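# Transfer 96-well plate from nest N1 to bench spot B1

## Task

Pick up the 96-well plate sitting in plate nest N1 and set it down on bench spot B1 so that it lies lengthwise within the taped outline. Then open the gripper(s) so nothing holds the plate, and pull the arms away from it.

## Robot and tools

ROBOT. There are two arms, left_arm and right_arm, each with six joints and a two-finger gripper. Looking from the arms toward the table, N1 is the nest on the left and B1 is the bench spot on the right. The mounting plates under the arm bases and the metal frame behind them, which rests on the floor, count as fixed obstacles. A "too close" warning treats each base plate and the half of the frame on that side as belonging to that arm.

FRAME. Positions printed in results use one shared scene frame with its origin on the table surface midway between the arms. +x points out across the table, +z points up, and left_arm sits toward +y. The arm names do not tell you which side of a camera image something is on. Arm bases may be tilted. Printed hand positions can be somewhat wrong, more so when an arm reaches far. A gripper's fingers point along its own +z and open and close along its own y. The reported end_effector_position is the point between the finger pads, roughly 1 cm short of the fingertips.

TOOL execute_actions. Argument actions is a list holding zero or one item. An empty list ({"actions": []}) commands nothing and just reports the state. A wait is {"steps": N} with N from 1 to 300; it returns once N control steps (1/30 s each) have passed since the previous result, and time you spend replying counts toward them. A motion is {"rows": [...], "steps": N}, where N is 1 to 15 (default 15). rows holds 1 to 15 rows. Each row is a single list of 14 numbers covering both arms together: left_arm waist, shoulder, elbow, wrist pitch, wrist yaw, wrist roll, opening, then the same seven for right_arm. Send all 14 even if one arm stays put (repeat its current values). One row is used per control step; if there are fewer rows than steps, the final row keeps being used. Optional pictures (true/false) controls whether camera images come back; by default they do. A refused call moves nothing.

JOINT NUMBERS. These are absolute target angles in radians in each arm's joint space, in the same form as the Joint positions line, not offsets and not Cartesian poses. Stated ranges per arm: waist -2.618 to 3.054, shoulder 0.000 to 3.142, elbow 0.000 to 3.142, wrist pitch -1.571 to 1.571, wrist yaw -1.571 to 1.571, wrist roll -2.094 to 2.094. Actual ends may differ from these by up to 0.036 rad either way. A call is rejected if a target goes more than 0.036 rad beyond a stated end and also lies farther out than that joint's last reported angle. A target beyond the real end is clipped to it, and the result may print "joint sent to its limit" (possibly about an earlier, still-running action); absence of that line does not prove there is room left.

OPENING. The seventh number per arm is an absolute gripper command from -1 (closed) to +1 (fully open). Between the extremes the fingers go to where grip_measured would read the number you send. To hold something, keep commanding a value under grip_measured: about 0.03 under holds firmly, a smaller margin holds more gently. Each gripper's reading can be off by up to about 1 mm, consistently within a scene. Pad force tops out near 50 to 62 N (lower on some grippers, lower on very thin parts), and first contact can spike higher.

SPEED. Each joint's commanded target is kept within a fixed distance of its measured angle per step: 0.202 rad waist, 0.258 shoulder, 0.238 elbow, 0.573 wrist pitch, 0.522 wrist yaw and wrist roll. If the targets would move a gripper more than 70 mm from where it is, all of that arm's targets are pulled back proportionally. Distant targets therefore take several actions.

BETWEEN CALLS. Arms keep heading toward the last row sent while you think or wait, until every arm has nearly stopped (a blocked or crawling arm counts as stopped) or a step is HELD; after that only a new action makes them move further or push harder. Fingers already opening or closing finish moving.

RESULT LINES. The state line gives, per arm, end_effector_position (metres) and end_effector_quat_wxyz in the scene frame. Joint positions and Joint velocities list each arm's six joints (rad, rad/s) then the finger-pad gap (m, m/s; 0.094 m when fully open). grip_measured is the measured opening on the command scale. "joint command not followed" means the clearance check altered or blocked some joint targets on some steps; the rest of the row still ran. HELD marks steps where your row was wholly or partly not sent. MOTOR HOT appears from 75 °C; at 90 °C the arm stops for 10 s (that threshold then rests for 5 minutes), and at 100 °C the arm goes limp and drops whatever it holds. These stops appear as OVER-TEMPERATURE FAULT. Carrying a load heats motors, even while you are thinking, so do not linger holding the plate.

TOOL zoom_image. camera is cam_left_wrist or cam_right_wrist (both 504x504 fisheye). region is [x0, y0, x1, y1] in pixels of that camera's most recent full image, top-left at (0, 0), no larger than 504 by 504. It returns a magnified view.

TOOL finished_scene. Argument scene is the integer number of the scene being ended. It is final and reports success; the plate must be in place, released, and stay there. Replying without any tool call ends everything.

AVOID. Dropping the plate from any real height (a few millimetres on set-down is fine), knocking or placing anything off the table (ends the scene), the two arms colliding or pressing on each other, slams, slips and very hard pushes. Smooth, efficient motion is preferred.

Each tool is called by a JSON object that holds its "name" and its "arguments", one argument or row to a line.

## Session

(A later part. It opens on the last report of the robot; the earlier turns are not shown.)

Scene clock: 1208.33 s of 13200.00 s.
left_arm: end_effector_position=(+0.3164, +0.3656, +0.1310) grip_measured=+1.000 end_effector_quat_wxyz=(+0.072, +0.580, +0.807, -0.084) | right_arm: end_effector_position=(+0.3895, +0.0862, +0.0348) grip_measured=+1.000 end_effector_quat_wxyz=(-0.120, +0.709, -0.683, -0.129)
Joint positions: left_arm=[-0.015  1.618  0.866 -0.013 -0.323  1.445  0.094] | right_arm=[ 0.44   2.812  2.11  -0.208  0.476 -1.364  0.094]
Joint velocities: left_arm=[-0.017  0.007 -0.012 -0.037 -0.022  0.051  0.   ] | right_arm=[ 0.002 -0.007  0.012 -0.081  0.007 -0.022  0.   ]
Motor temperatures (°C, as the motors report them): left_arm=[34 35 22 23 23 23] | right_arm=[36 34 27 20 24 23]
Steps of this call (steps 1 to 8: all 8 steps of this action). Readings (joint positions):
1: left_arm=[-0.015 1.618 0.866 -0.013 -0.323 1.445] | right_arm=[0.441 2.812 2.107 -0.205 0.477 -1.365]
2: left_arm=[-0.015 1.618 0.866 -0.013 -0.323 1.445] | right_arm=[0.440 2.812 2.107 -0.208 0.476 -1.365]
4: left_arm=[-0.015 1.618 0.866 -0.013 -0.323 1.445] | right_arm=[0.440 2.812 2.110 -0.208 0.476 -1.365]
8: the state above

{"name": "execute_actions", "arguments": {
  "actions": []
}}

{"name": "zoom_image", "arguments": {
  "camera": "cam_right_wrist",
  "region": [60, 180, 228, 348]
}}

{"name": "zoom_image", "arguments": {
  "camera": "cam_right_wrist",
  "region": [230, 180, 398, 348]
}}

{"name": "zoom_image", "arguments": {
  "camera": "cam_right_wrist",
  "region": [80, 336, 248, 504]
}}

{"name": "zoom_image", "arguments": {
  "camera": "cam_right_wrist",
  "region": [240, 336, 408, 504]
}}

Scene clock: 1224.60 s of 13200.00 s.
left_arm: end_effector_position=(+0.3164, +0.3656, +0.1310) grip_measured=+1.000 end_effector_quat_wxyz=(+0.072, +0.580, +0.807, -0.084) | right_arm: end_effector_position=(+0.3895, +0.0862, +0.0348) grip_measured=+1.000 end_effector_quat_wxyz=(-0.120, +0.709, -0.683, -0.129)
Joint positions: left_arm=[-0.015  1.618  0.866 -0.013 -0.323  1.445  0.094] | right_arm=[ 0.44   2.812  2.11  -0.208  0.476 -1.364  0.094]
Joint velocities: left_arm=[-0.007 -0.012  0.007  0.007 -0.037  0.022  0.   ] | right_arm=[ 0.002 -0.002  0.012 -0.007  0.066 -0.007  0.   ]
Motor temperatures (°C, as the motors report them): left_arm=[34 35 22 23 23 23] | right_arm=[36 34 27 20 24 23]
Steps of this call (steps 1 to 15: the robot went on to your last target; steps 16 to 90: nothing new was sent; then 13.27 s passed at rest). Readings (joint positions):
1: left_arm=[-0.015 1.618 0.866 -0.013 -0.323 1.445] | right_arm=[0.440 2.812 2.110 -0.208 0.476 -1.364]
2: left_arm=[-0.015 1.618 0.866 -0.013 -0.323 1.445] | right_arm=[0.440 2.812 2.110 -0.208 0.476 -1.364]
4: left_arm=[-0.015 1.618 0.866 -0.013 -0.323 1.445] | right_arm=[0.440 2.812 2.110 -0.208 0.476 -1.364]
8: left_arm=[-0.015 1.618 0.866 -0.013 -0.323 1.445] | right_arm=[0.440 2.812 2.110 -0.208 0.476 -1.364]
90: the state above
All arms were judged still, so your last target was given up. Only a new action makes them travel on or press farther. Fingers that are still opening or closing keep moving.

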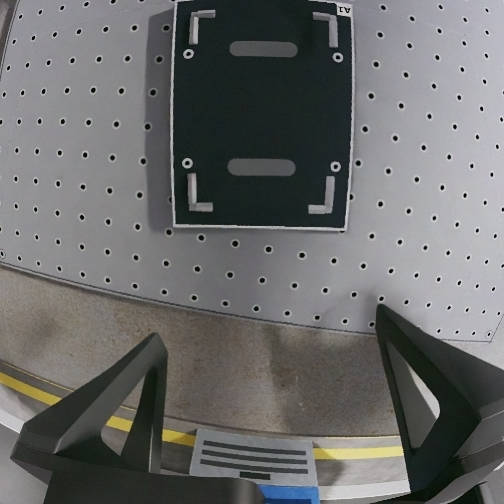

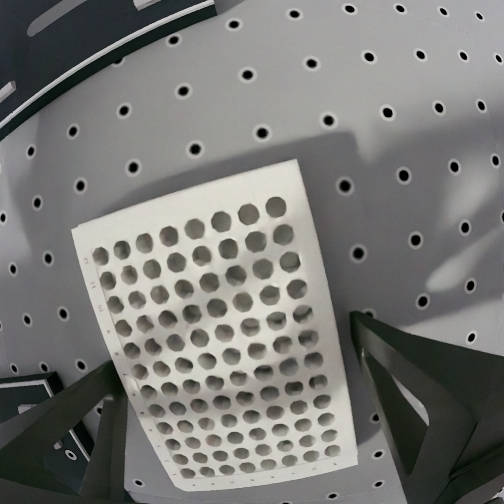

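Region (60, 180, 228, 348) of cam_right_wrist's 504x504 image, scaled by 3.000, with more detail than that image has.

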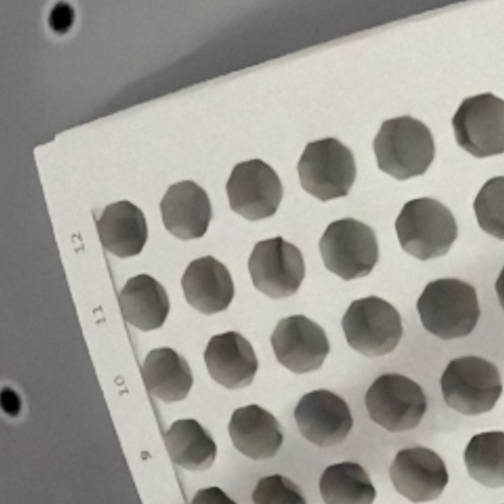

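Region (230, 180, 398, 348) of cam_right_wrist's 504x504 image, scaled by 3.000, with more detail than that image has.

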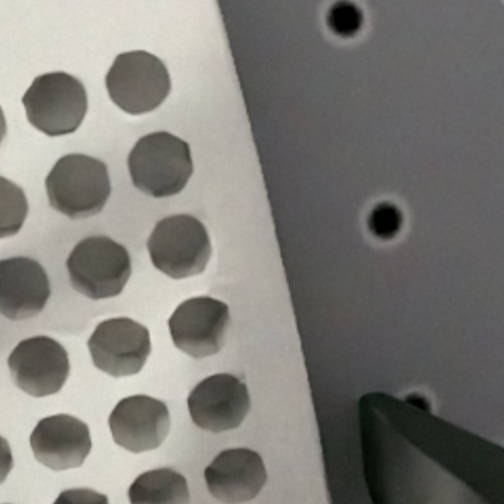

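Region (80, 336, 248, 504) of cam_right_wrist's 504x504 image, scaled by 3.000, with more detail than that image has.

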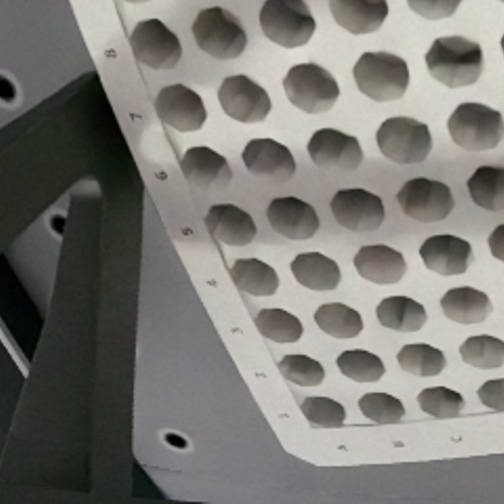

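Region (240, 336, 408, 504) of cam_right_wrist's 504x504 image, scaled by 3.000, with more detail than that image has.

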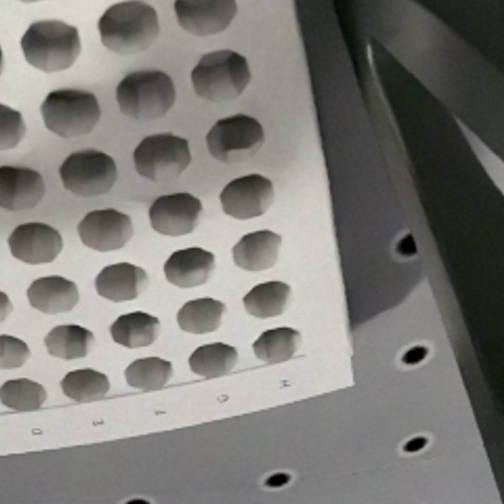

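{"name": "execute_actions", "arguments": {
  "actions": [
    {"rows":[
[-0.02,1.6,0.85,0,-0.3003,1.441,1,0.448,2.824,2.130,-0.2225,0.463,-1.356,1],
[-0.02,1.6,0.85,0,-0.3003,1.441,1,0.448,2.824,2.130,-0.2225,0.452,-1.356,1],
[-0.02,1.6,0.85,0,-0.3003,1.441,1,0.448,2.824,2.130,-0.2225,0.444,-1.356,1],
[-0.02,1.6,0.85,0,-0.3003,1.441,1,0.448,2.824,2.130,-0.2225,0.437,-1.356,1],
[-0.02,1.6,0.85,0,-0.3003,1.441,1,0.448,2.824,2.130,-0.2225,0.431,-1.356,1],
[-0.02,1.6,0.85,0,-0.3003,1.441,1,0.448,2.824,2.130,-0.2225,0.427,-1.356,1],
[-0.02,1.6,0.85,0,-0.3003,1.441,1,0.448,2.824,2.130,-0.2225,0.424,-1.356,0.98],
[-0.02,1.6,0.85,0,-0.3003,1.441,1,0.448,2.824,2.130,-0.2225,0.423,-1.356,0.96],
[-0.02,1.6,0.85,0,-0.3003,1.441,1,0.448,2.824,2.130,-0.2225,0.423,-1.356,0.94],
[-0.02,1.6,0.85,0,-0.3003,1.441,1,0.448,2.824,2.130,-0.2225,0.423,-1.356,0.92],
[-0.02,1.6,0.85,0,-0.3003,1.441,1,0.448,2.824,2.130,-0.2225,0.423,-1.356,0.90],
[-0.02,1.6,0.85,0,-0.3003,1.441,1,0.448,2.824,2.130,-0.2225,0.423,-1.356,0.88],
[-0.02,1.6,0.85,0,-0.3003,1.441,1,0.448,2.824,2.130,-0.2225,0.423,-1.356,0.86],
[-0.02,1.6,0.85,0,-0.3003,1.441,1,0.448,2.824,2.130,-0.2225,0.423,-1.356,0.84],
[-0.02,1.6,0.85,0,-0.3003,1.441,1,0.448,2.824,2.130,-0.2225,0.423,-1.356,0.825]
],"steps":15}
  ],
  "pictures": false
}}

{"name": "execute_actions", "arguments": {
  "actions": [
    {"rows":[
[-0.02,1.6,0.85,0,-0.3003,1.441,1,0.448,2.824,2.130,-0.2225,0.423,-1.356,0.81],
[-0.02,1.6,0.85,0,-0.3003,1.441,1,0.448,2.824,2.130,-0.2225,0.423,-1.356,0.797],
[-0.02,1.6,0.85,0,-0.3003,1.441,1,0.448,2.824,2.130,-0.2225,0.423,-1.356,0.785],
[-0.02,1.6,0.85,0,-0.3003,1.441,1,0.448,2.824,2.130,-0.2225,0.423,-1.356,0.774],
[-0.02,1.6,0.85,0,-0.3003,1.441,1,0.448,2.824,2.130,-0.2225,0.423,-1.356,0.764],
[-0.02,1.6,0.85,0,-0.3003,1.441,1,0.448,2.824,2.130,-0.2225,0.423,-1.356,0.754],
[-0.02,1.6,0.85,0,-0.3003,1.441,1,0.448,2.824,2.130,-0.2225,0.423,-1.356,0.744],
[-0.02,1.6,0.85,0,-0.3003,1.441,1,0.448,2.824,2.130,-0.2225,0.423,-1.356,0.734],
[-0.02,1.6,0.85,0,-0.3003,1.441,1,0.448,2.824,2.130,-0.2225,0.423,-1.356,0.724],
[-0.02,1.6,0.85,0,-0.3003,1.441,1,0.448,2.824,2.130,-0.2225,0.423,-1.356,0.715]
],"steps":13}
  ]
}}

Scene clock: 1345.10 s of 13200.00 s.
left_arm: end_effector_position=(+0.3164, +0.3656, +0.1310) grip_measured=+1.000 end_effector_quat_wxyz=(+0.072, +0.580, +0.807, -0.084) | right_arm: end_effector_position=(+0.3880, +0.0914, +0.0369) grip_measured=+0.835 end_effector_quat_wxyz=(-0.128, +0.707, -0.681, -0.143)
Joint positions: left_arm=[-0.015  1.618  0.866 -0.013 -0.323  1.445  0.094] | right_arm=[ 0.44   2.812  2.11  -0.208  0.443 -1.364  0.086]
Joint velocities: left_arm=[ 0.002  0.002  0.017 -0.11  -0.051  0.007  0.   ] | right_arm=[ 0.002 -0.002 -0.022 -0.037  0.022 -0.007 -0.014]
Motor temperatures (°C, as the motors report them): left_arm=[32 35 22 23 23 23] | right_arm=[38 34 27 20 24 23]
Steps of this call (steps 1 to 90: nothing new was sent; then 117.00 s passed at rest; steps 91 to 105: all 15 steps of this action). Readings (joint positions):
91: left_arm=[-0.015 1.618 0.866 -0.013 -0.323 1.445] | right_arm=[0.440 2.812 2.110 -0.208 0.476 -1.364]
92: left_arm=[-0.015 1.618 0.866 -0.013 -0.323 1.445] | right_arm=[0.440 2.812 2.110 -0.208 0.475 -1.364]
94: left_arm=[-0.015 1.618 0.866 -0.013 -0.323 1.445] | right_arm=[0.440 2.812 2.110 -0.208 0.469 -1.364]
98: left_arm=[-0.015 1.618 0.866 -0.013 -0.323 1.445] | right_arm=[0.440 2.812 2.110 -0.208 0.454 -1.364]
105: the state above

Scene clock: 1345.53 s of 13200.00 s.
left_arm: end_effector_position=(+0.3164, +0.3656, +0.1310) grip_measured=+1.000 end_effector_quat_wxyz=(+0.072, +0.580, +0.807, -0.084) | right_arm: end_effector_position=(+0.3880, +0.0916, +0.0370) grip_measured=+0.746 end_effector_quat_wxyz=(-0.129, +0.707, -0.681, -0.143)
Joint positions: left_arm=[-0.015  1.618  0.866 -0.013 -0.323  1.445  0.094] | right_arm=[ 0.44   2.812  2.11  -0.208  0.442 -1.364  0.082]
Joint velocities: left_arm=[ 0.002 -0.002 -0.002 -0.037  0.007 -0.051  0.   ] | right_arm=[-0.002 -0.007 -0.002 -0.139  0.037 -0.007 -0.001]
Motor temperatures (°C, as the motors report them): left_arm=[32 36 22 23 23 23] | right_arm=[38 34 27 20 24 23]
Steps of this call (steps 1 to 13: all 13 steps of this action). Readings (joint positions):
1: left_arm=[-0.015 1.618 0.866 -0.013 -0.323 1.445] | right_arm=[0.440 2.812 2.110 -0.208 0.443 -1.364]
2: left_arm=[-0.015 1.618 0.866 -0.013 -0.323 1.445] | right_arm=[0.440 2.812 2.110 -0.208 0.442 -1.364]
4: left_arm=[-0.015 1.618 0.866 -0.013 -0.323 1.445] | right_arm=[0.440 2.812 2.110 -0.208 0.442 -1.364]
8: left_arm=[-0.015 1.618 0.866 -0.013 -0.323 1.445] | right_arm=[0.440 2.812 2.110 -0.208 0.442 -1.364]
13: the state above

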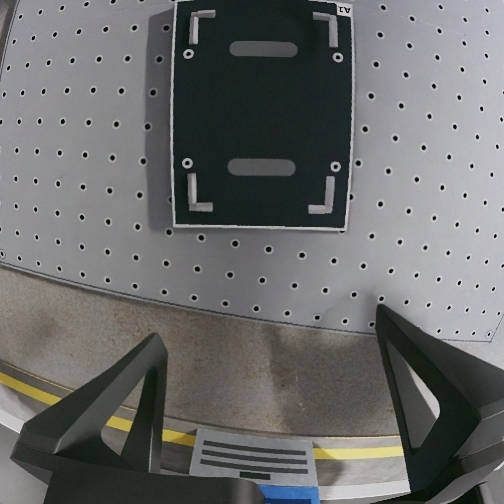

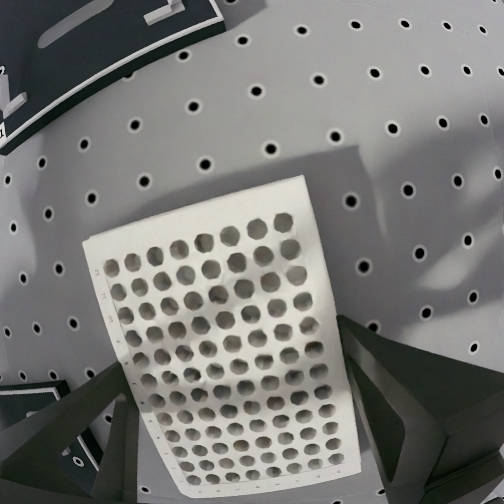

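{"name": "execute_actions", "arguments": {
  "actions": [
    {"rows":[
[-0.02,1.6,0.85,0,-0.3003,1.441,1,0.448,2.814,2.121,-0.217,0.423,-1.360,0.71],
[-0.02,1.6,0.85,0,-0.3003,1.441,1,0.447,2.804,2.112,-0.212,0.423,-1.364,0.705],
[-0.02,1.6,0.85,0,-0.3003,1.441,1,0.446,2.796,2.105,-0.208,0.423,-1.368,0.705],
[-0.02,1.6,0.85,0,-0.3003,1.441,1,0.446,2.7909,2.0990,-0.205,0.423,-1.371,0.705],
[-0.02,1.6,0.85,0,-0.3003,1.441,1,0.446,2.7878,2.0953,-0.204,0.423,-1.372,0.705],
[-0.02,1.6,0.85,0,-0.3003,1.441,1,0.446,2.7829,2.0899,-0.204,0.423,-1.373,0.705],
[-0.02,1.6,0.85,0,-0.3003,1.441,1,0.446,2.7760,2.0828,-0.204,0.423,-1.373,0.705],
[-0.02,1.6,0.85,0,-0.3003,1.441,1,0.446,2.7674,2.0741,-0.204,0.423,-1.373,0.705],
[-0.02,1.6,0.85,0,-0.3003,1.441,1,0.446,2.7571,2.0640,-0.204,0.4226,-1.3733,0.705],
[-0.02,1.6,0.85,0,-0.3003,1.441,1,0.446,2.7453,2.0525,-0.204,0.4214,-1.3743,0.705],
[-0.02,1.6,0.85,0,-0.3003,1.441,1,0.4453,2.7320,2.0397,-0.204,0.4196,-1.3759,0.705],
[-0.02,1.6,0.85,0,-0.3003,1.441,1,0.4434,2.7174,2.0257,-0.204,0.4170,-1.3781,0.705],
[-0.02,1.6,0.85,0,-0.3003,1.441,1,0.4403,2.7015,2.0115,-0.203,0.4138,-1.3809,0.705],
[-0.02,1.6,0.85,0,-0.3003,1.441,1,0.4359,2.6844,1.9963,-0.202,0.4099,-1.3841,0.705],
[-0.02,1.6,0.85,0,-0.3003,1.441,1,0.4305,2.6662,1.9801,-0.201,0.4054,-1.3879,0.705]
],"steps":15}
  ],
  "pictures": false
}}

{"name": "execute_actions", "arguments": {
  "actions": [
    {"rows":[
[-0.02,1.6,0.85,0,-0.3003,1.441,1,0.4240,2.6470,1.9630,-0.2000,0.4004,-1.3920,0.705],
[-0.02,1.6,0.85,0,-0.3003,1.441,1,0.4166,2.6269,1.9452,-0.1975,0.3948,-1.3965,0.705],
[-0.02,1.6,0.85,0,-0.3003,1.441,1,0.4082,2.6060,1.9266,-0.1947,0.3887,-1.4013,0.705],
[-0.02,1.6,0.85,0,-0.3003,1.441,1,0.3990,2.5844,1.9074,-0.1916,0.3821,-1.4065,0.705],
[-0.02,1.6,0.85,0,-0.3003,1.441,1,0.3890,2.5622,1.8877,-0.1883,0.3750,-1.4119,0.705],
[-0.02,1.6,0.85,0,-0.3003,1.441,1,0.3782,2.5395,1.8675,-0.1848,0.3675,-1.4175,0.705],
[-0.02,1.6,0.85,0,-0.3003,1.441,1,0.3667,2.5163,1.8469,-0.1813,0.3596,-1.4233,0.705],
[-0.02,1.6,0.85,0,-0.3003,1.441,1,0.3546,2.4929,1.8260,-0.1775,0.3513,-1.4292,0.705],
[-0.02,1.6,0.85,0,-0.3003,1.441,1,0.3420,2.4691,1.8049,-0.1737,0.3426,-1.4352,0.705],
[-0.02,1.6,0.85,0,-0.3003,1.441,1,0.3288,2.4453,1.7837,-0.1698,0.3337,-1.4412,0.705],
[-0.02,1.6,0.85,0,-0.3003,1.441,1,0.3152,2.4214,1.7624,-0.1659,0.3244,-1.4473,0.705],
[-0.02,1.6,0.85,0,-0.3003,1.441,1,0.3012,2.3976,1.7412,-0.1619,0.3150,-1.4534,0.705],
[-0.02,1.6,0.85,0,-0.3003,1.441,1,0.2869,2.3738,1.7201,-0.1580,0.3053,-1.4594,0.705],
[-0.02,1.6,0.85,0,-0.3003,1.441,1,0.2723,2.3504,1.6992,-0.1541,0.2954,-1.4654,0.705],
[-0.02,1.6,0.85,0,-0.3003,1.441,1,0.2575,2.3272,1.6786,-0.1503,0.2854,-1.4712,0.705]
],"steps":15}
  ],
  "pictures": false
}}

{"name": "execute_actions", "arguments": {
  "actions": [
    {"rows":[
[-0.02,1.6,0.85,0,-0.3003,1.441,1,0.2426,2.3045,1.6584,-0.1465,0.2753,-1.4770,0.705],
[-0.02,1.6,0.85,0,-0.3003,1.441,1,0.2275,2.2823,1.6387,-0.1429,0.2651,-1.4825,0.705],
[-0.02,1.6,0.85,0,-0.3003,1.441,1,0.2125,2.2607,1.6195,-0.1393,0.2549,-1.4880,0.705],
[-0.02,1.6,0.85,0,-0.3003,1.441,1,0.1974,2.2398,1.6009,-0.1358,0.2448,-1.4932,0.705],
[-0.02,1.6,0.85,0,-0.3003,1.441,1,0.1825,2.2197,1.5831,-0.1325,0.2347,-1.4983,0.705],
[-0.02,1.6,0.85,0,-0.3003,1.441,1,0.1677,2.2005,1.5660,-0.1292,0.2247,-1.5031,0.705],
[-0.02,1.6,0.85,0,-0.3003,1.441,1,0.1531,2.1823,1.5498,-0.1261,0.2149,-1.5077,0.705],
[-0.02,1.6,0.85,0,-0.3003,1.441,1,0.1388,2.1652,1.5346,-0.1231,0.2053,-1.5121,0.705],
[-0.02,1.6,0.85,0,-0.3003,1.441,1,0.1248,2.1493,1.5204,-0.1202,0.1959,-1.5162,0.705],
[-0.02,1.6,0.85,0,-0.3003,1.441,1,0.1112,2.1347,1.5074,-0.1175,0.1868,-1.5201,0.705],
[-0.02,1.6,0.85,0,-0.3003,1.441,1,0.0980,2.1214,1.4956,-0.1148,0.1781,-1.5237,0.705],
[-0.02,1.6,0.85,0,-0.3003,1.441,1,0.0854,2.1096,1.4851,-0.1122,0.1698,-1.5270,0.705],
[-0.02,1.6,0.85,0,-0.3003,1.441,1,0.0733,2.0993,1.4760,-0.1098,0.1619,-1.5301,0.705],
[-0.02,1.6,0.85,0,-0.3003,1.441,1,0.0618,2.0907,1.4683,-0.1074,0.1546,-1.5329,0.705],
[-0.02,1.6,0.85,0,-0.3003,1.441,1,0.0510,2.0838,1.4622,-0.1051,0.1478,-1.5354,0.705]
],"steps":15}
  ],
  "pictures": false
}}

{"name": "execute_actions", "arguments": {
  "actions": [
    {"rows":[
[-0.02,1.6,0.85,0,-0.3003,1.441,1,0.0410,2.0789,1.4578,-0.1029,0.1416,-1.5376,0.705],
[-0.02,1.6,0.85,0,-0.3003,1.441,1,0.0318,2.0758,1.4551,-0.1008,0.1361,-1.5396,0.705],
[-0.02,1.6,0.85,0,-0.3003,1.441,1,0.0234,2.0747,1.4541,-0.0991,0.1313,-1.5413,0.705],
[-0.02,1.6,0.85,0,-0.3003,1.441,1,0.0160,2.0747,1.4541,-0.0976,0.1272,-1.5427,0.705],
[-0.02,1.6,0.85,0,-0.3003,1.441,1,0.0095,2.0747,1.4541,-0.0965,0.1240,-1.5438,0.705],
[-0.02,1.6,0.85,0,-0.3003,1.441,1,0.0041,2.0747,1.4541,-0.0957,0.1217,-1.5445,0.705],
[-0.02,1.6,0.85,0,-0.3003,1.441,1,-0.0003,2.0747,1.4541,-0.0952,0.1202,-1.5450,0.705],
[-0.02,1.6,0.85,0,-0.3003,1.441,1,-0.0034,2.0747,1.4541,-0.095,0.1197,-1.5452,0.705],
[-0.02,1.6,0.85,0,-0.3003,1.441,1,-0.0053,2.0747,1.4541,-0.095,0.1197,-1.5452,0.705],
[-0.02,1.6,0.85,0,-0.3003,1.441,1,-0.006,2.0747,1.4541,-0.095,0.1197,-1.5452,0.705]
],"steps":15}
  ],
  "pictures": false
}}

Scene clock: 1466.03 s of 13200.00 s.
left_arm: end_effector_position=(+0.3164, +0.3656, +0.1310) grip_measured=+1.000 end_effector_quat_wxyz=(+0.072, +0.580, +0.807, -0.084) | right_arm: end_effector_position=(+0.3932, +0.0779, +0.0500) grip_measured=+0.746 end_effector_quat_wxyz=(-0.128, +0.710, -0.677, -0.148)
Joint positions: left_arm=[-0.015  1.618  0.866 -0.013 -0.323  1.445  0.094] | right_arm=[ 0.437  2.73   2.02  -0.208  0.433 -1.37   0.082]
Joint velocities: left_arm=[ 0.007 -0.027 -0.027  0.037  0.007 -0.007  0.   ] | right_arm=[-0.046 -0.476 -0.418  0.051 -0.095 -0.125  0.001]
Motor temperatures (°C, as the motors report them): left_arm=[30 36 22 23 23 23] | right_arm=[40 35 26 20 25 23]
Steps of this call (steps 1 to 15: the robot went on to your last target; steps 16 to 90: nothing new was sent; then 117.00 s passed at rest; steps 91 to 105: all 15 steps of this action). Readings (joint positions):
91: left_arm=[-0.015 1.618 0.866 -0.013 -0.323 1.445] | right_arm=[0.440 2.812 2.110 -0.208 0.442 -1.364]
92: left_arm=[-0.015 1.618 0.866 -0.013 -0.323 1.445] | right_arm=[0.440 2.812 2.110 -0.208 0.442 -1.364]
94: left_arm=[-0.015 1.618 0.866 -0.013 -0.323 1.445] | right_arm=[0.440 2.812 2.110 -0.208 0.442 -1.364]
98: left_arm=[-0.015 1.618 0.866 -0.013 -0.323 1.445] | right_arm=[0.440 2.809 2.106 -0.208 0.442 -1.364]
105: the state above

Scene clock: 1466.53 s of 13200.00 s.
left_arm: end_effector_position=(+0.3164, +0.3656, +0.1310) grip_measured=+1.000 end_effector_quat_wxyz=(+0.072, +0.580, +0.807, -0.084) | right_arm: end_effector_position=(+0.4517, -0.0423, +0.0621) grip_measured=+0.746 end_effector_quat_wxyz=(-0.136, +0.678, -0.710, -0.136)
Joint positions: left_arm=[-0.015  1.618  0.866 -0.013 -0.323  1.445  0.094] | right_arm=[ 0.276  2.385  1.736 -0.17   0.341 -1.437  0.082]
Joint velocities: left_arm=[-0.007  0.007  0.012  0.022 -0.051 -0.007  0.   ] | right_arm=[-0.427 -0.657 -0.608  0.139 -0.271 -0.183 -0.   ]
Motor temperatures (°C, as the motors report them): left_arm=[30 36 22 23 23 23] | right_arm=[40 35 26 20 25 23]
Steps of this call (steps 1 to 15: all 15 steps of this action). Readings (joint positions):
1: left_arm=[-0.015 1.618 0.866 -0.013 -0.323 1.445] | right_arm=[0.435 2.712 2.005 -0.208 0.429 -1.373]
2: left_arm=[-0.015 1.618 0.866 -0.013 -0.323 1.445] | right_arm=[0.431 2.692 1.989 -0.208 0.425 -1.375]
4: left_arm=[-0.015 1.618 0.866 -0.013 -0.323 1.445] | right_arm=[0.419 2.650 1.955 -0.206 0.416 -1.382]
8: left_arm=[-0.015 1.618 0.866 -0.013 -0.323 1.445] | right_arm=[0.378 2.555 1.880 -0.197 0.393 -1.400]
15: the state above

Scene clock: 1467.03 s of 13200.00 s.
left_arm: end_effector_position=(+0.3164, +0.3656, +0.1310) grip_measured=+1.000 end_effector_quat_wxyz=(+0.072, +0.580, +0.807, -0.084) | right_arm: end_effector_position=(+0.4637, -0.1668, +0.0596) grip_measured=+0.746 end_effector_quat_wxyz=(-0.139, +0.643, -0.742, -0.126)
Joint positions: left_arm=[-0.015  1.618  0.866 -0.013 -0.323  1.445  0.094] | right_arm=[ 0.066  2.117  1.499 -0.123  0.204 -1.511  0.082]
Joint velocities: left_arm=[ 0.012  0.007  0.007  0.051  0.066 -0.037  0.   ] | right_arm=[-0.33  -0.261 -0.208  0.022 -0.256 -0.183 -0.   ]
Motor temperatures (°C, as the motors report them): left_arm=[30 36 22 23 23 23] | right_arm=[40 35 26 20 25 23]
Steps of this call (steps 1 to 15: all 15 steps of this action). Readings (joint positions):
1: left_arm=[-0.015 1.618 0.866 -0.013 -0.323 1.445] | right_arm=[0.261 2.362 1.715 -0.166 0.332 -1.443]
2: left_arm=[-0.015 1.618 0.866 -0.013 -0.323 1.445] | right_arm=[0.246 2.339 1.695 -0.163 0.323 -1.449]
4: left_arm=[-0.015 1.618 0.866 -0.013 -0.323 1.445] | right_arm=[0.216 2.295 1.655 -0.156 0.305 -1.460]
8: left_arm=[-0.015 1.618 0.866 -0.013 -0.323 1.445] | right_arm=[0.158 2.215 1.584 -0.143 0.266 -1.482]
15: the state above

Scene clock: 1467.53 s of 13200.00 s.
left_arm: end_effector_position=(+0.3164, +0.3656, +0.1310) grip_measured=+1.000 end_effector_quat_wxyz=(+0.072, +0.580, +0.807, -0.084) | right_arm: end_effector_position=(+0.4622, -0.1975, +0.0471) grip_measured=+0.746 end_effector_quat_wxyz=(+0.141, -0.631, +0.752, +0.126)
Joint positions: left_arm=[-0.015  1.618  0.866 -0.013 -0.323  1.445  0.094] | right_arm=[-0.01   2.094  1.476 -0.105  0.144 -1.534  0.082]
Joint velocities: left_arm=[-0.012 -0.002 -0.002  0.022  0.007 -0.007  0.   ] | right_arm=[-0.012  0.007  0.012  0.139 -0.022 -0.022  0.001]
Motor temperatures (°C, as the motors report them): left_arm=[30 36 22 23 23 23] | right_arm=[40 35 26 20 25 23]
Steps of this call (steps 1 to 15: all 15 steps of this action). Readings (joint positions):
1: left_arm=[-0.015 1.618 0.866 -0.013 -0.323 1.445] | right_arm=[0.054 2.109 1.492 -0.120 0.196 -1.514]
2: left_arm=[-0.015 1.618 0.866 -0.013 -0.323 1.445] | right_arm=[0.044 2.102 1.486 -0.118 0.188 -1.518]
4: left_arm=[-0.015 1.618 0.866 -0.013 -0.323 1.445] | right_arm=[0.025 2.096 1.481 -0.113 0.175 -1.523]
8: left_arm=[-0.015 1.618 0.866 -0.013 -0.323 1.445] | right_arm=[-0.001 2.094 1.478 -0.107 0.157 -1.530]
15: the state above

{"name": "execute_actions", "arguments": {
  "actions": []
}}

Scene clock: 1472.50 s of 13200.00 s.
left_arm: end_effector_position=(+0.3164, +0.3656, +0.1310) grip_measured=+1.000 end_effector_quat_wxyz=(+0.072, +0.580, +0.807, -0.084) | right_arm: end_effector_position=(+0.4624, -0.1969, +0.0474) grip_measured=+0.746 end_effector_quat_wxyz=(+0.143, -0.631, +0.751, +0.127)
Joint positions: left_arm=[-0.015  1.618  0.866 -0.013 -0.323  1.445  0.094] | right_arm=[-0.01   2.094  1.476 -0.104  0.139 -1.535  0.082]
Joint velocities: left_arm=[-0.012 -0.002  0.002  0.022 -0.022  0.007  0.   ] | right_arm=[-0.007  0.007 -0.007  0.007 -0.007  0.007  0.   ]
Motor temperatures (°C, as the motors report them): left_arm=[30 36 22 23 23 23] | right_arm=[39 36 26 20 25 23]
Steps of this call (steps 1 to 15: the robot went on to your last target; steps 16 to 90: nothing new was sent; then 1.97 s passed at rest). Readings (joint positions):
1: left_arm=[-0.015 1.618 0.866 -0.013 -0.323 1.445] | right_arm=[-0.010 2.094 1.476 -0.105 0.143 -1.535]
2: left_arm=[-0.015 1.618 0.866 -0.013 -0.323 1.445] | right_arm=[-0.010 2.094 1.476 -0.105 0.143 -1.535]
4: left_arm=[-0.015 1.618 0.866 -0.013 -0.323 1.445] | right_arm=[-0.010 2.094 1.476 -0.105 0.141 -1.535]
8: left_arm=[-0.015 1.618 0.866 -0.013 -0.323 1.445] | right_arm=[-0.010 2.094 1.476 -0.104 0.140 -1.535]
90: the state above
All arms were judged still, so your last target was given up. Only a new action makes them travel on or press farther. Fingers that are still opening or closing keep moving.

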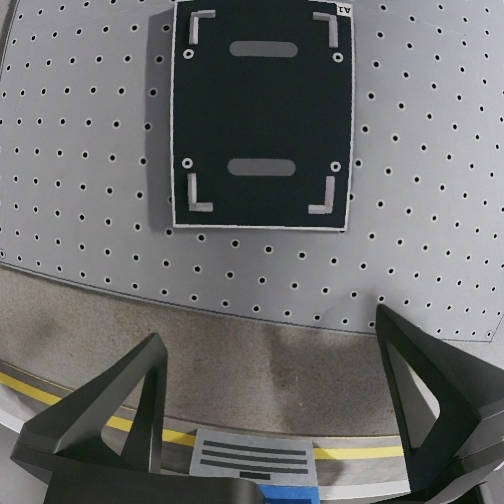

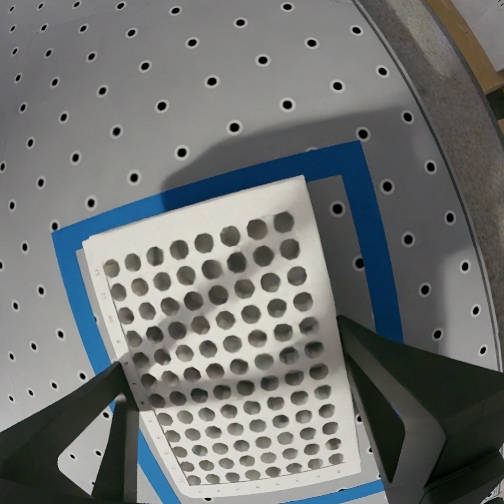

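{"name": "zoom_image", "arguments": {
  "camera": "cam_right_wrist",
  "region": [0, 150, 168, 318]
}}

{"name": "zoom_image", "arguments": {
  "camera": "cam_right_wrist",
  "region": [0, 280, 168, 448]
}}

{"name": "zoom_image", "arguments": {
  "camera": "cam_right_wrist",
  "region": [260, 70, 428, 238]
}}

{"name": "zoom_image", "arguments": {
  "camera": "cam_right_wrist",
  "region": [310, 200, 478, 368]
}}

{"name": "zoom_image", "arguments": {
  "camera": "cam_right_wrist",
  "region": [120, 400, 400, 504]
}}

Region (0, 150, 168, 318) of cam_right_wrist's 504x504 image, scaled by 3.000, with more detail than that image has.

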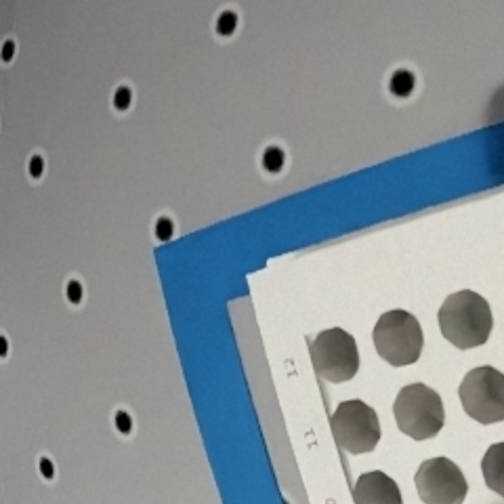

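Region (0, 280, 168, 448) of cam_right_wrist's 504x504 image, scaled by 3.000, with more detail than that image has.

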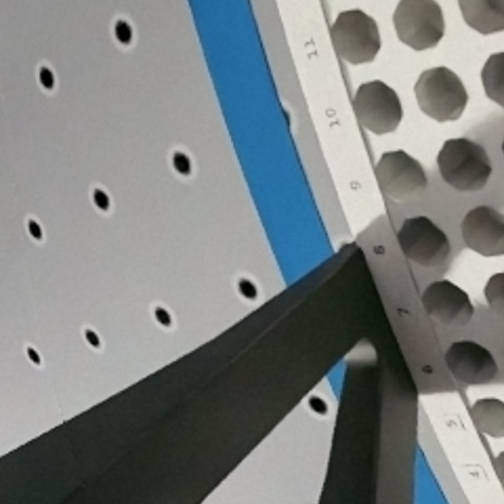

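Region (260, 70, 428, 238) of cam_right_wrist's 504x504 image, scaled by 3.000, with more detail than that image has.

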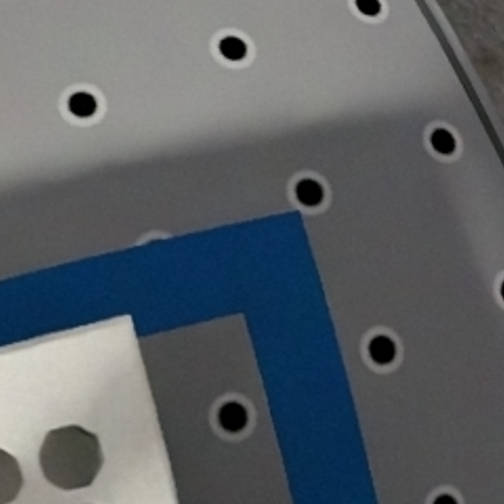

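Region (310, 200, 478, 368) of cam_right_wrist's 504x504 image, scaled by 3.000, with more detail than that image has.

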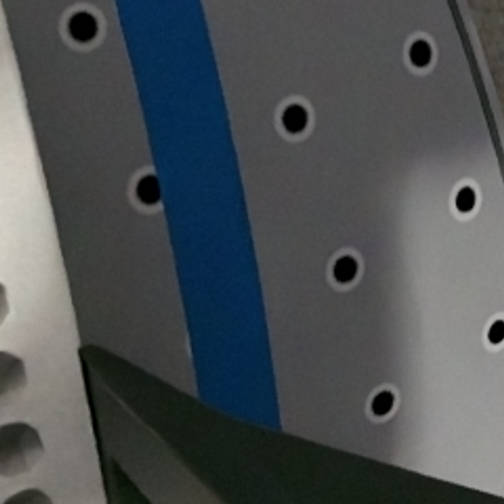

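Region (120, 400, 400, 504) of cam_right_wrist's 504x504 image, scaled by 1.800, with more detail than that image has; it fills the top 187 rows of this view, and the rest is white.

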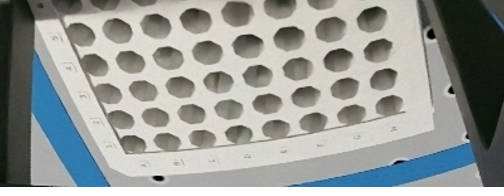

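{"name": "zoom_image", "arguments": {
  "camera": "cam_right_wrist",
  "region": [130, 404, 230, 504]
}}

{"name": "zoom_image", "arguments": {
  "camera": "cam_right_wrist",
  "region": [295, 404, 395, 504]
}}

Region (130, 404, 230, 504) of cam_right_wrist's 504x504 image, scaled by 5.040, with more detail than that image has.

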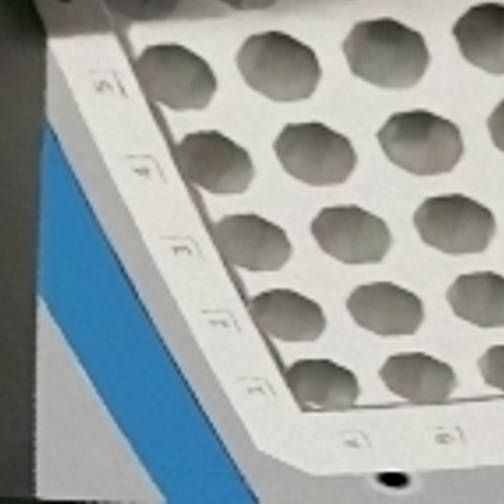

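Region (295, 404, 395, 504) of cam_right_wrist's 504x504 image, scaled by 5.040, with more detail than that image has.

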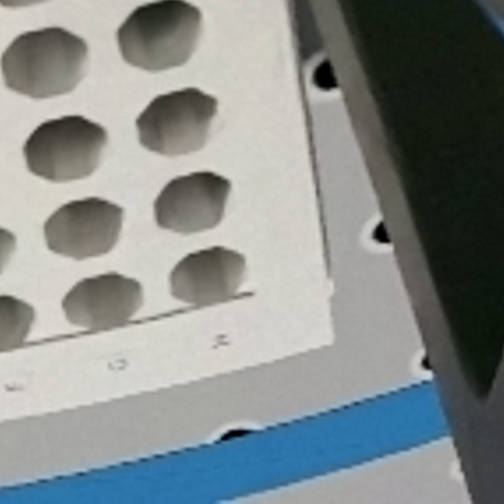

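{"name": "execute_actions", "arguments": {
  "actions": [
    {"rows":[
[-0.02,1.6,0.85,0,-0.3003,1.441,1,-0.011,2.0747,1.4541,-0.0949,0.1190,-1.5458,0.705],
[-0.02,1.6,0.85,0,-0.3003,1.441,1,-0.0149,2.0747,1.4541,-0.0947,0.1170,-1.5476,0.705],
[-0.02,1.6,0.85,0,-0.3003,1.441,1,-0.0170,2.0747,1.4541,-0.0944,0.1140,-1.5503,0.705],
[-0.02,1.6,0.85,0,-0.3003,1.441,1,-0.0199,2.0747,1.4541,-0.0940,0.1100,-1.5538,0.705],
[-0.02,1.6,0.85,0,-0.3003,1.441,1,-0.0234,2.0747,1.4541,-0.0936,0.1054,-1.5579,0.705],
[-0.02,1.6,0.85,0,-0.3003,1.441,1,-0.0274,2.0747,1.4541,-0.0931,0.1003,-1.5624,0.705],
[-0.02,1.6,0.85,0,-0.3003,1.441,1,-0.0317,2.0747,1.4541,-0.0925,0.0949,-1.5672,0.705],
[-0.02,1.6,0.85,0,-0.3003,1.441,1,-0.0364,2.0747,1.4541,-0.0920,0.0894,-1.5721,0.705],
[-0.02,1.6,0.85,0,-0.3003,1.441,1,-0.0413,2.0747,1.4541,-0.0914,0.0840,-1.5769,0.705],
[-0.02,1.6,0.85,0,-0.3003,1.441,1,-0.0463,2.0747,1.4541,-0.0909,0.0789,-1.5814,0.705],
[-0.02,1.6,0.85,0,-0.3003,1.441,1,-0.0512,2.0747,1.4541,-0.0905,0.0743,-1.5855,0.705],
[-0.02,1.6,0.85,0,-0.3003,1.441,1,-0.0561,2.0747,1.4541,-0.0901,0.0703,-1.5890,0.705],
[-0.02,1.6,0.85,0,-0.3003,1.441,1,-0.0608,2.0747,1.4541,-0.0898,0.0673,-1.5917,0.705],
[-0.02,1.6,0.85,0,-0.3003,1.441,1,-0.0651,2.0747,1.4541,-0.0896,0.0653,-1.5935,0.705],
[-0.02,1.6,0.85,0,-0.3003,1.441,1,-0.0691,2.0747,1.4541,-0.0895,0.0646,-1.5941,0.705]
],"steps":15}
  ],
  "pictures": false
}}

{"name": "execute_actions", "arguments": {
  "actions": [
    {"rows":[
[-0.02,1.6,0.85,0,-0.3003,1.441,1,-0.0726,2.0747,1.4541,-0.0895,0.0646,-1.5941,0.705],
[-0.02,1.6,0.85,0,-0.3003,1.441,1,-0.0755,2.0747,1.4541,-0.0895,0.0646,-1.5941,0.705],
[-0.02,1.6,0.85,0,-0.3003,1.441,1,-0.0776,2.0747,1.4541,-0.0895,0.0646,-1.5941,0.705],
[-0.02,1.6,0.85,0,-0.3003,1.441,1,-0.0790,2.0747,1.4541,-0.0895,0.0646,-1.5941,0.705],
[-0.02,1.6,0.85,0,-0.3003,1.441,1,-0.0795,2.0747,1.4541,-0.0895,0.0646,-1.5941,0.705],
[-0.02,1.6,0.85,0,-0.3003,1.441,1,-0.0795,2.0747,1.4541,-0.0895,0.0646,-1.5941,0.705],
[-0.02,1.6,0.85,0,-0.3003,1.441,1,-0.0795,2.0747,1.4541,-0.0895,0.0646,-1.5941,0.705],
[-0.02,1.6,0.85,0,-0.3003,1.441,1,-0.0795,2.0747,1.4541,-0.0895,0.0646,-1.5941,0.705],
[-0.02,1.6,0.85,0,-0.3003,1.441,1,-0.0795,2.0747,1.4541,-0.0895,0.0646,-1.5941,0.72],
[-0.02,1.6,0.85,0,-0.3003,1.441,1,-0.0795,2.0747,1.4541,-0.0895,0.0646,-1.5941,0.74],
[-0.02,1.6,0.85,0,-0.3003,1.441,1,-0.0795,2.0747,1.4541,-0.0895,0.0646,-1.5941,0.765],
[-0.02,1.6,0.85,0,-0.3003,1.441,1,-0.0795,2.0747,1.4541,-0.0895,0.0646,-1.5941,0.80],
[-0.02,1.6,0.85,0,-0.3003,1.441,1,-0.077,2.0747,1.4541,-0.0895,0.0646,-1.5941,0.85],
[-0.02,1.6,0.85,0,-0.3003,1.441,1,-0.074,2.0747,1.4541,-0.0895,0.0646,-1.5941,0.90],
[-0.02,1.6,0.85,0,-0.3003,1.441,1,-0.071,2.0747,1.4541,-0.0895,0.0646,-1.5941,0.95]
],"steps":15}
  ],
  "pictures": false
}}

{"name": "execute_actions", "arguments": {
  "actions": [
    {"rows":[
[-0.02,1.6,0.85,0,-0.3003,1.441,1,-0.068,2.0747,1.4541,-0.0895,0.0646,-1.5941,1],
[-0.02,1.6,0.85,0,-0.3003,1.441,1,-0.0655,2.0747,1.4541,-0.0895,0.0646,-1.5941,1],
[-0.02,1.6,0.85,0,-0.3003,1.441,1,-0.0635,2.0747,1.4541,-0.0895,0.0646,-1.5941,1],
[-0.02,1.6,0.85,0,-0.3003,1.441,1,-0.0608,2.0747,1.4541,-0.0895,0.0646,-1.5941,1],
[-0.02,1.6,0.85,0,-0.3003,1.441,1,-0.0570,2.0747,1.4541,-0.0895,0.0646,-1.5941,1],
[-0.02,1.6,0.85,0,-0.3003,1.441,1,-0.0522,2.0747,1.4541,-0.0895,0.0646,-1.5941,1],
[-0.02,1.6,0.85,0,-0.3003,1.441,1,-0.0464,2.0747,1.4541,-0.0895,0.0646,-1.5941,1],
[-0.02,1.6,0.85,0,-0.3003,1.441,1,-0.0403,2.0747,1.4541,-0.0895,0.0646,-1.5941,1],
[-0.02,1.6,0.85,0,-0.3003,1.441,1,-0.0341,2.0747,1.4541,-0.0895,0.0646,-1.5941,1],
[-0.02,1.6,0.85,0,-0.3003,1.441,1,-0.0283,2.0747,1.4541,-0.0895,0.0646,-1.5941,1],
[-0.02,1.6,0.85,0,-0.3003,1.441,1,-0.0232,2.0747,1.4541,-0.0895,0.0646,-1.5941,1],
[-0.02,1.6,0.85,0,-0.3003,1.441,1,-0.0192,2.0747,1.4541,-0.0895,0.0646,-1.5941,1],
[-0.02,1.6,0.85,0,-0.3003,1.441,1,-0.0165,2.0723,1.4530,-0.0895,0.0646,-1.5941,1],
[-0.02,1.6,0.85,0,-0.3003,1.441,1,-0.0155,2.0653,1.4480,-0.0895,0.0646,-1.5941,1],
[-0.02,1.6,0.85,0,-0.3003,1.441,1,-0.0155,2.0541,1.4390,-0.0895,0.0646,-1.5941,1]
],"steps":15}
  ],
  "pictures": false
}}

{"name": "execute_actions", "arguments": {
  "actions": [
    {"rows":[
[-0.02,1.6,0.85,0,-0.3003,1.441,1,-0.0155,2.0390,1.4260,-0.0895,0.0646,-1.5941,1],
[-0.02,1.6,0.85,0,-0.3003,1.441,1,-0.0155,2.0203,1.4090,-0.0895,0.0646,-1.5941,1],
[-0.02,1.6,0.85,0,-0.3003,1.441,1,-0.0155,1.9985,1.3890,-0.0895,0.0646,-1.5941,1],
[-0.02,1.6,0.85,0,-0.3003,1.441,1,-0.0155,1.9739,1.3662,-0.0895,0.0646,-1.5941,1],
[-0.02,1.6,0.85,0,-0.3003,1.441,1,-0.0155,1.9468,1.3411,-0.0895,0.0646,-1.5941,1],
[-0.02,1.6,0.85,0,-0.3003,1.441,1,-0.0155,1.9176,1.3141,-0.0895,0.0646,-1.5941,1],
[-0.02,1.6,0.85,0,-0.3003,1.441,1,-0.0155,1.8867,1.2865,-0.0895,0.0646,-1.5941,1],
[-0.02,1.6,0.85,0,-0.3003,1.441,1,-0.0155,1.8543,1.2576,-0.0895,0.0646,-1.5941,1],
[-0.02,1.6,0.85,0,-0.3003,1.441,1,-0.0155,1.8208,1.2278,-0.0895,0.0646,-1.5941,1],
[-0.02,1.6,0.85,0,-0.3003,1.441,1,-0.0155,1.7867,1.1974,-0.0895,0.0646,-1.5941,1],
[-0.02,1.6,0.85,0,-0.3003,1.441,1,-0.0155,1.7522,1.1666,-0.0895,0.0646,-1.5941,1],
[-0.02,1.6,0.85,0,-0.3003,1.441,1,-0.0155,1.7177,1.1358,-0.0895,0.0646,-1.5941,1],
[-0.02,1.6,0.85,0,-0.3003,1.441,1,-0.0155,1.6836,1.1054,-0.0895,0.0646,-1.5941,1],
[-0.02,1.6,0.85,0,-0.3003,1.441,1,-0.0155,1.6501,1.0756,-0.0895,0.0646,-1.5941,1],
[-0.02,1.6,0.85,0,-0.3003,1.441,1,-0.0155,1.6177,1.0467,-0.0895,0.0646,-1.5941,1]
],"steps":15}
  ],
  "pictures": false
}}

{"name": "execute_actions", "arguments": {
  "actions": [
    {"rows":[
[-0.02,1.6,0.85,0,-0.3003,1.441,1,-0.0155,1.5868,1.0191,-0.0895,0.0646,-1.5941,1],
[-0.02,1.6,0.85,0,-0.3003,1.441,1,-0.0155,1.5576,0.9931,-0.0895,0.0646,-1.5941,1],
[-0.02,1.6,0.85,0,-0.3003,1.441,1,-0.0155,1.5305,0.9690,-0.0895,0.0646,-1.5941,1],
[-0.02,1.6,0.85,0,-0.3003,1.441,1,-0.0155,1.5059,0.9470,-0.0895,0.0646,-1.5941,1],
[-0.02,1.6,0.85,0,-0.3003,1.441,1,-0.0155,1.4841,0.9276,-0.0895,0.0646,-1.5941,1],
[-0.02,1.6,0.85,0,-0.3003,1.441,1,-0.0155,1.4654,0.9110,-0.0895,0.0646,-1.5941,1],
[-0.02,1.6,0.85,0,-0.3003,1.441,1,-0.0155,1.4503,0.8975,-0.0895,0.0646,-1.5941,1],
[-0.02,1.6,0.85,0,-0.3003,1.441,1,-0.0155,1.4391,0.8875,-0.0895,0.0646,-1.5941,1],
[-0.02,1.6,0.85,0,-0.3003,1.441,1,-0.0155,1.4321,0.8812,-0.0895,0.0646,-1.5941,1],
[-0.02,1.6,0.85,0,-0.3003,1.441,1,-0.0155,1.4297,0.8791,-0.0895,0.0646,-1.5941,1]
],"steps":15}
  ]
}}

Scene clock: 1593.00 s of 13200.00 s.
left_arm: end_effector_position=(+0.3164, +0.3656, +0.1310) grip_measured=+1.000 end_effector_quat_wxyz=(+0.072, +0.580, +0.807, -0.084) | right_arm: end_effector_position=(+0.4600, -0.2155, +0.0369) grip_measured=+0.746 end_effector_quat_wxyz=(+0.146, -0.633, +0.750, +0.128)
Joint positions: left_arm=[-0.015  1.618  0.866 -0.013 -0.323  1.445  0.094] | right_arm=[-0.061  2.094  1.476 -0.1    0.097 -1.574  0.082]
Joint velocities: left_arm=[-0.007 -0.007  0.007 -0.007 -0.081 -0.037  0.   ] | right_arm=[-0.144  0.002  0.007  0.037 -0.11  -0.051 -0.   ]
Motor temperatures (°C, as the motors report them): left_arm=[29 36 21 23 23 23] | right_arm=[35 41 25 20 25 23]
Steps of this call (steps 1 to 90: nothing new was sent; then 117.00 s passed at rest; steps 91 to 105: all 15 steps of this action). Readings (joint positions):
91: left_arm=[-0.015 1.618 0.866 -0.013 -0.323 1.445] | right_arm=[-0.010 2.094 1.476 -0.104 0.139 -1.536]
92: left_arm=[-0.015 1.618 0.866 -0.013 -0.323 1.445] | right_arm=[-0.010 2.094 1.476 -0.104 0.139 -1.536]
94: left_arm=[-0.015 1.618 0.866 -0.013 -0.323 1.445] | right_arm=[-0.011 2.094 1.476 -0.104 0.136 -1.539]
98: left_arm=[-0.015 1.618 0.866 -0.013 -0.323 1.445] | right_arm=[-0.023 2.094 1.476 -0.103 0.123 -1.549]
105: the state above

Scene clock: 1593.50 s of 13200.00 s.
left_arm: end_effector_position=(+0.3164, +0.3656, +0.1310) grip_measured=+1.000 end_effector_quat_wxyz=(+0.072, +0.580, +0.807, -0.084) | right_arm: end_effector_position=(+0.4587, -0.2235, +0.0327) grip_measured=+0.926 end_effector_quat_wxyz=(+0.145, -0.632, +0.751, +0.127)
Joint positions: left_arm=[-0.015  1.618  0.866 -0.013 -0.323  1.445  0.094] | right_arm=[-0.081  2.094  1.476 -0.098  0.084 -1.584  0.09 ]
Joint velocities: left_arm=[ 0.012  0.012 -0.007 -0.007 -0.022  0.022  0.   ] | right_arm=[-0.012 -0.007 -0.007 -0.037 -0.007  0.007  0.043]
Motor temperatures (°C, as the motors report them): left_arm=[29 36 21 23 23 23] | right_arm=[35 41 25 20 25 23]
Steps of this call (steps 1 to 15: all 15 steps of this action). Readings (joint positions):
1: left_arm=[-0.015 1.618 0.866 -0.013 -0.323 1.445] | right_arm=[-0.065 2.094 1.476 -0.099 0.094 -1.576]
2: left_arm=[-0.015 1.618 0.866 -0.013 -0.323 1.445] | right_arm=[-0.070 2.094 1.476 -0.099 0.093 -1.578]
4: left_arm=[-0.015 1.618 0.866 -0.013 -0.323 1.445] | right_arm=[-0.076 2.094 1.476 -0.098 0.091 -1.580]
8: left_arm=[-0.015 1.618 0.866 -0.013 -0.323 1.445] | right_arm=[-0.081 2.094 1.476 -0.098 0.088 -1.583]
15: the state above

Scene clock: 1594.00 s of 13200.00 s.
left_arm: end_effector_position=(+0.3164, +0.3656, +0.1310) grip_measured=+1.000 end_effector_quat_wxyz=(+0.072, +0.580, +0.807, -0.084) | right_arm: end_effector_position=(+0.4633, -0.1998, +0.0456) grip_measured=+1.000 end_effector_quat_wxyz=(-0.162, +0.641, -0.738, -0.135)
Joint positions: left_arm=[-0.015  1.618  0.866 -0.013 -0.323  1.445  0.094] | right_arm=[-0.034  2.092  1.473 -0.096  0.081 -1.585  0.094]
Joint velocities: left_arm=[-0.007 -0.027  0.012 -0.007  0.007 -0.037  0.   ] | right_arm=[ 0.115 -0.115 -0.154  0.022 -0.037 -0.051  0.   ]
Motor temperatures (°C, as the motors report them): left_arm=[29 36 21 23 23 23] | right_arm=[35 41 25 20 25 23]
Steps of this call (steps 1 to 15: all 15 steps of this action). Readings (joint positions):
1: left_arm=[-0.015 1.618 0.866 -0.013 -0.323 1.445] | right_arm=[-0.081 2.094 1.476 -0.098 0.084 -1.584]
2: left_arm=[-0.015 1.618 0.866 -0.013 -0.323 1.445] | right_arm=[-0.081 2.094 1.476 -0.098 0.084 -1.584]
4: left_arm=[-0.015 1.618 0.866 -0.013 -0.323 1.445] | right_arm=[-0.081 2.094 1.476 -0.098 0.083 -1.585]
8: left_arm=[-0.015 1.618 0.866 -0.013 -0.323 1.445] | right_arm=[-0.076 2.094 1.476 -0.098 0.083 -1.585]
15: the state above

Scene clock: 1594.50 s of 13200.00 s.
left_arm: end_effector_position=(+0.3164, +0.3656, +0.1310) grip_measured=+1.000 end_effector_quat_wxyz=(+0.072, +0.580, +0.807, -0.084) | right_arm: end_effector_position=(+0.4427, -0.2443, +0.1373) grip_measured=+1.000 end_effector_quat_wxyz=(-0.184, +0.635, -0.742, -0.114)
Joint positions: left_arm=[-0.015  1.618  0.866 -0.013 -0.323  1.445  0.094] | right_arm=[-0.027  1.687  1.12  -0.085  0.08  -1.585  0.094]
Joint velocities: left_arm=[-0.012 -0.007  0.027 -0.037 -0.007 -0.007  0.   ] | right_arm=[ 0.007 -0.989 -0.818 -0.022 -0.037  0.051  0.   ]
Motor temperatures (°C, as the motors report them): left_arm=[29 36 21 23 23 23] | right_arm=[35 41 25 20 25 23]
Steps of this call (steps 1 to 15: all 15 steps of this action). Readings (joint positions):
1: left_arm=[-0.015 1.618 0.866 -0.013 -0.323 1.445] | right_arm=[-0.030 2.086 1.465 -0.095 0.081 -1.585]
2: left_arm=[-0.015 1.618 0.866 -0.013 -0.323 1.445] | right_arm=[-0.028 2.076 1.453 -0.094 0.080 -1.585]
4: left_arm=[-0.015 1.618 0.866 -0.013 -0.323 1.445] | right_arm=[-0.027 2.043 1.417 -0.093 0.080 -1.585]
8: left_arm=[-0.015 1.618 0.866 -0.013 -0.323 1.445] | right_arm=[-0.027 1.936 1.320 -0.092 0.080 -1.585]
15: the state above

Scene clock: 1595.00 s of 13200.00 s.
left_arm: end_effector_position=(+0.3164, +0.3656, +0.1310) grip_measured=+1.000 end_effector_quat_wxyz=(+0.072, +0.580, +0.807, -0.084) | right_arm: end_effector_position=(+0.4071, -0.2630, +0.1798) grip_measured=+1.000 end_effector_quat_wxyz=(-0.190, +0.632, -0.743, -0.107)
Joint positions: left_arm=[-0.015  1.618  0.866 -0.013 -0.323  1.445  0.094] | right_arm=[-0.027  1.45   0.901 -0.084  0.08  -1.585  0.094]
Joint velocities: left_arm=[-0.002 -0.002 -0.002  0.022  0.066  0.022  0.   ] | right_arm=[ 0.002  0.007 -0.007  0.095 -0.022 -0.007  0.   ]
Motor temperatures (°C, as the motors report them): left_arm=[29 36 21 23 23 23] | right_arm=[35 41 25 20 25 23]
Steps of this call (steps 1 to 15: all 15 steps of this action). Readings (joint positions):
1: left_arm=[-0.015 1.618 0.866 -0.013 -0.323 1.445] | right_arm=[-0.027 1.653 1.091 -0.084 0.080 -1.585]
2: left_arm=[-0.015 1.618 0.866 -0.013 -0.323 1.445] | right_arm=[-0.027 1.620 1.063 -0.084 0.080 -1.585]
4: left_arm=[-0.015 1.618 0.866 -0.013 -0.323 1.445] | right_arm=[-0.027 1.562 1.011 -0.083 0.080 -1.585]
8: left_arm=[-0.015 1.618 0.866 -0.013 -0.323 1.445] | right_arm=[-0.027 1.478 0.931 -0.083 0.080 -1.585]
15: the state above

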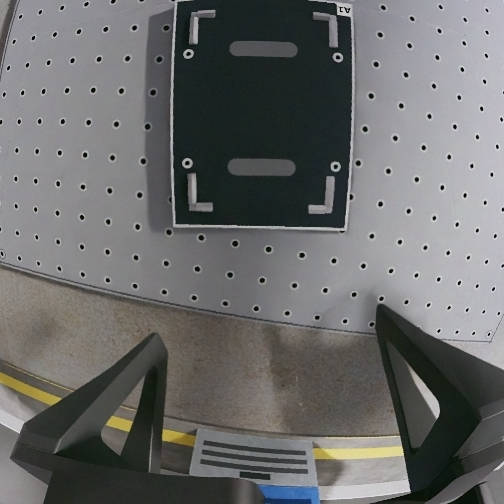

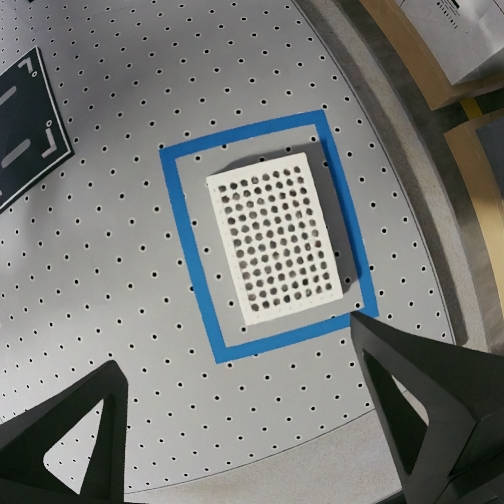

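The plate sits lengthwise inside the taped outline, and both arms are clear of it.

{"name": "finished_scene", "arguments": {
  "scene": 1
}}

The scene is finished: the task was done.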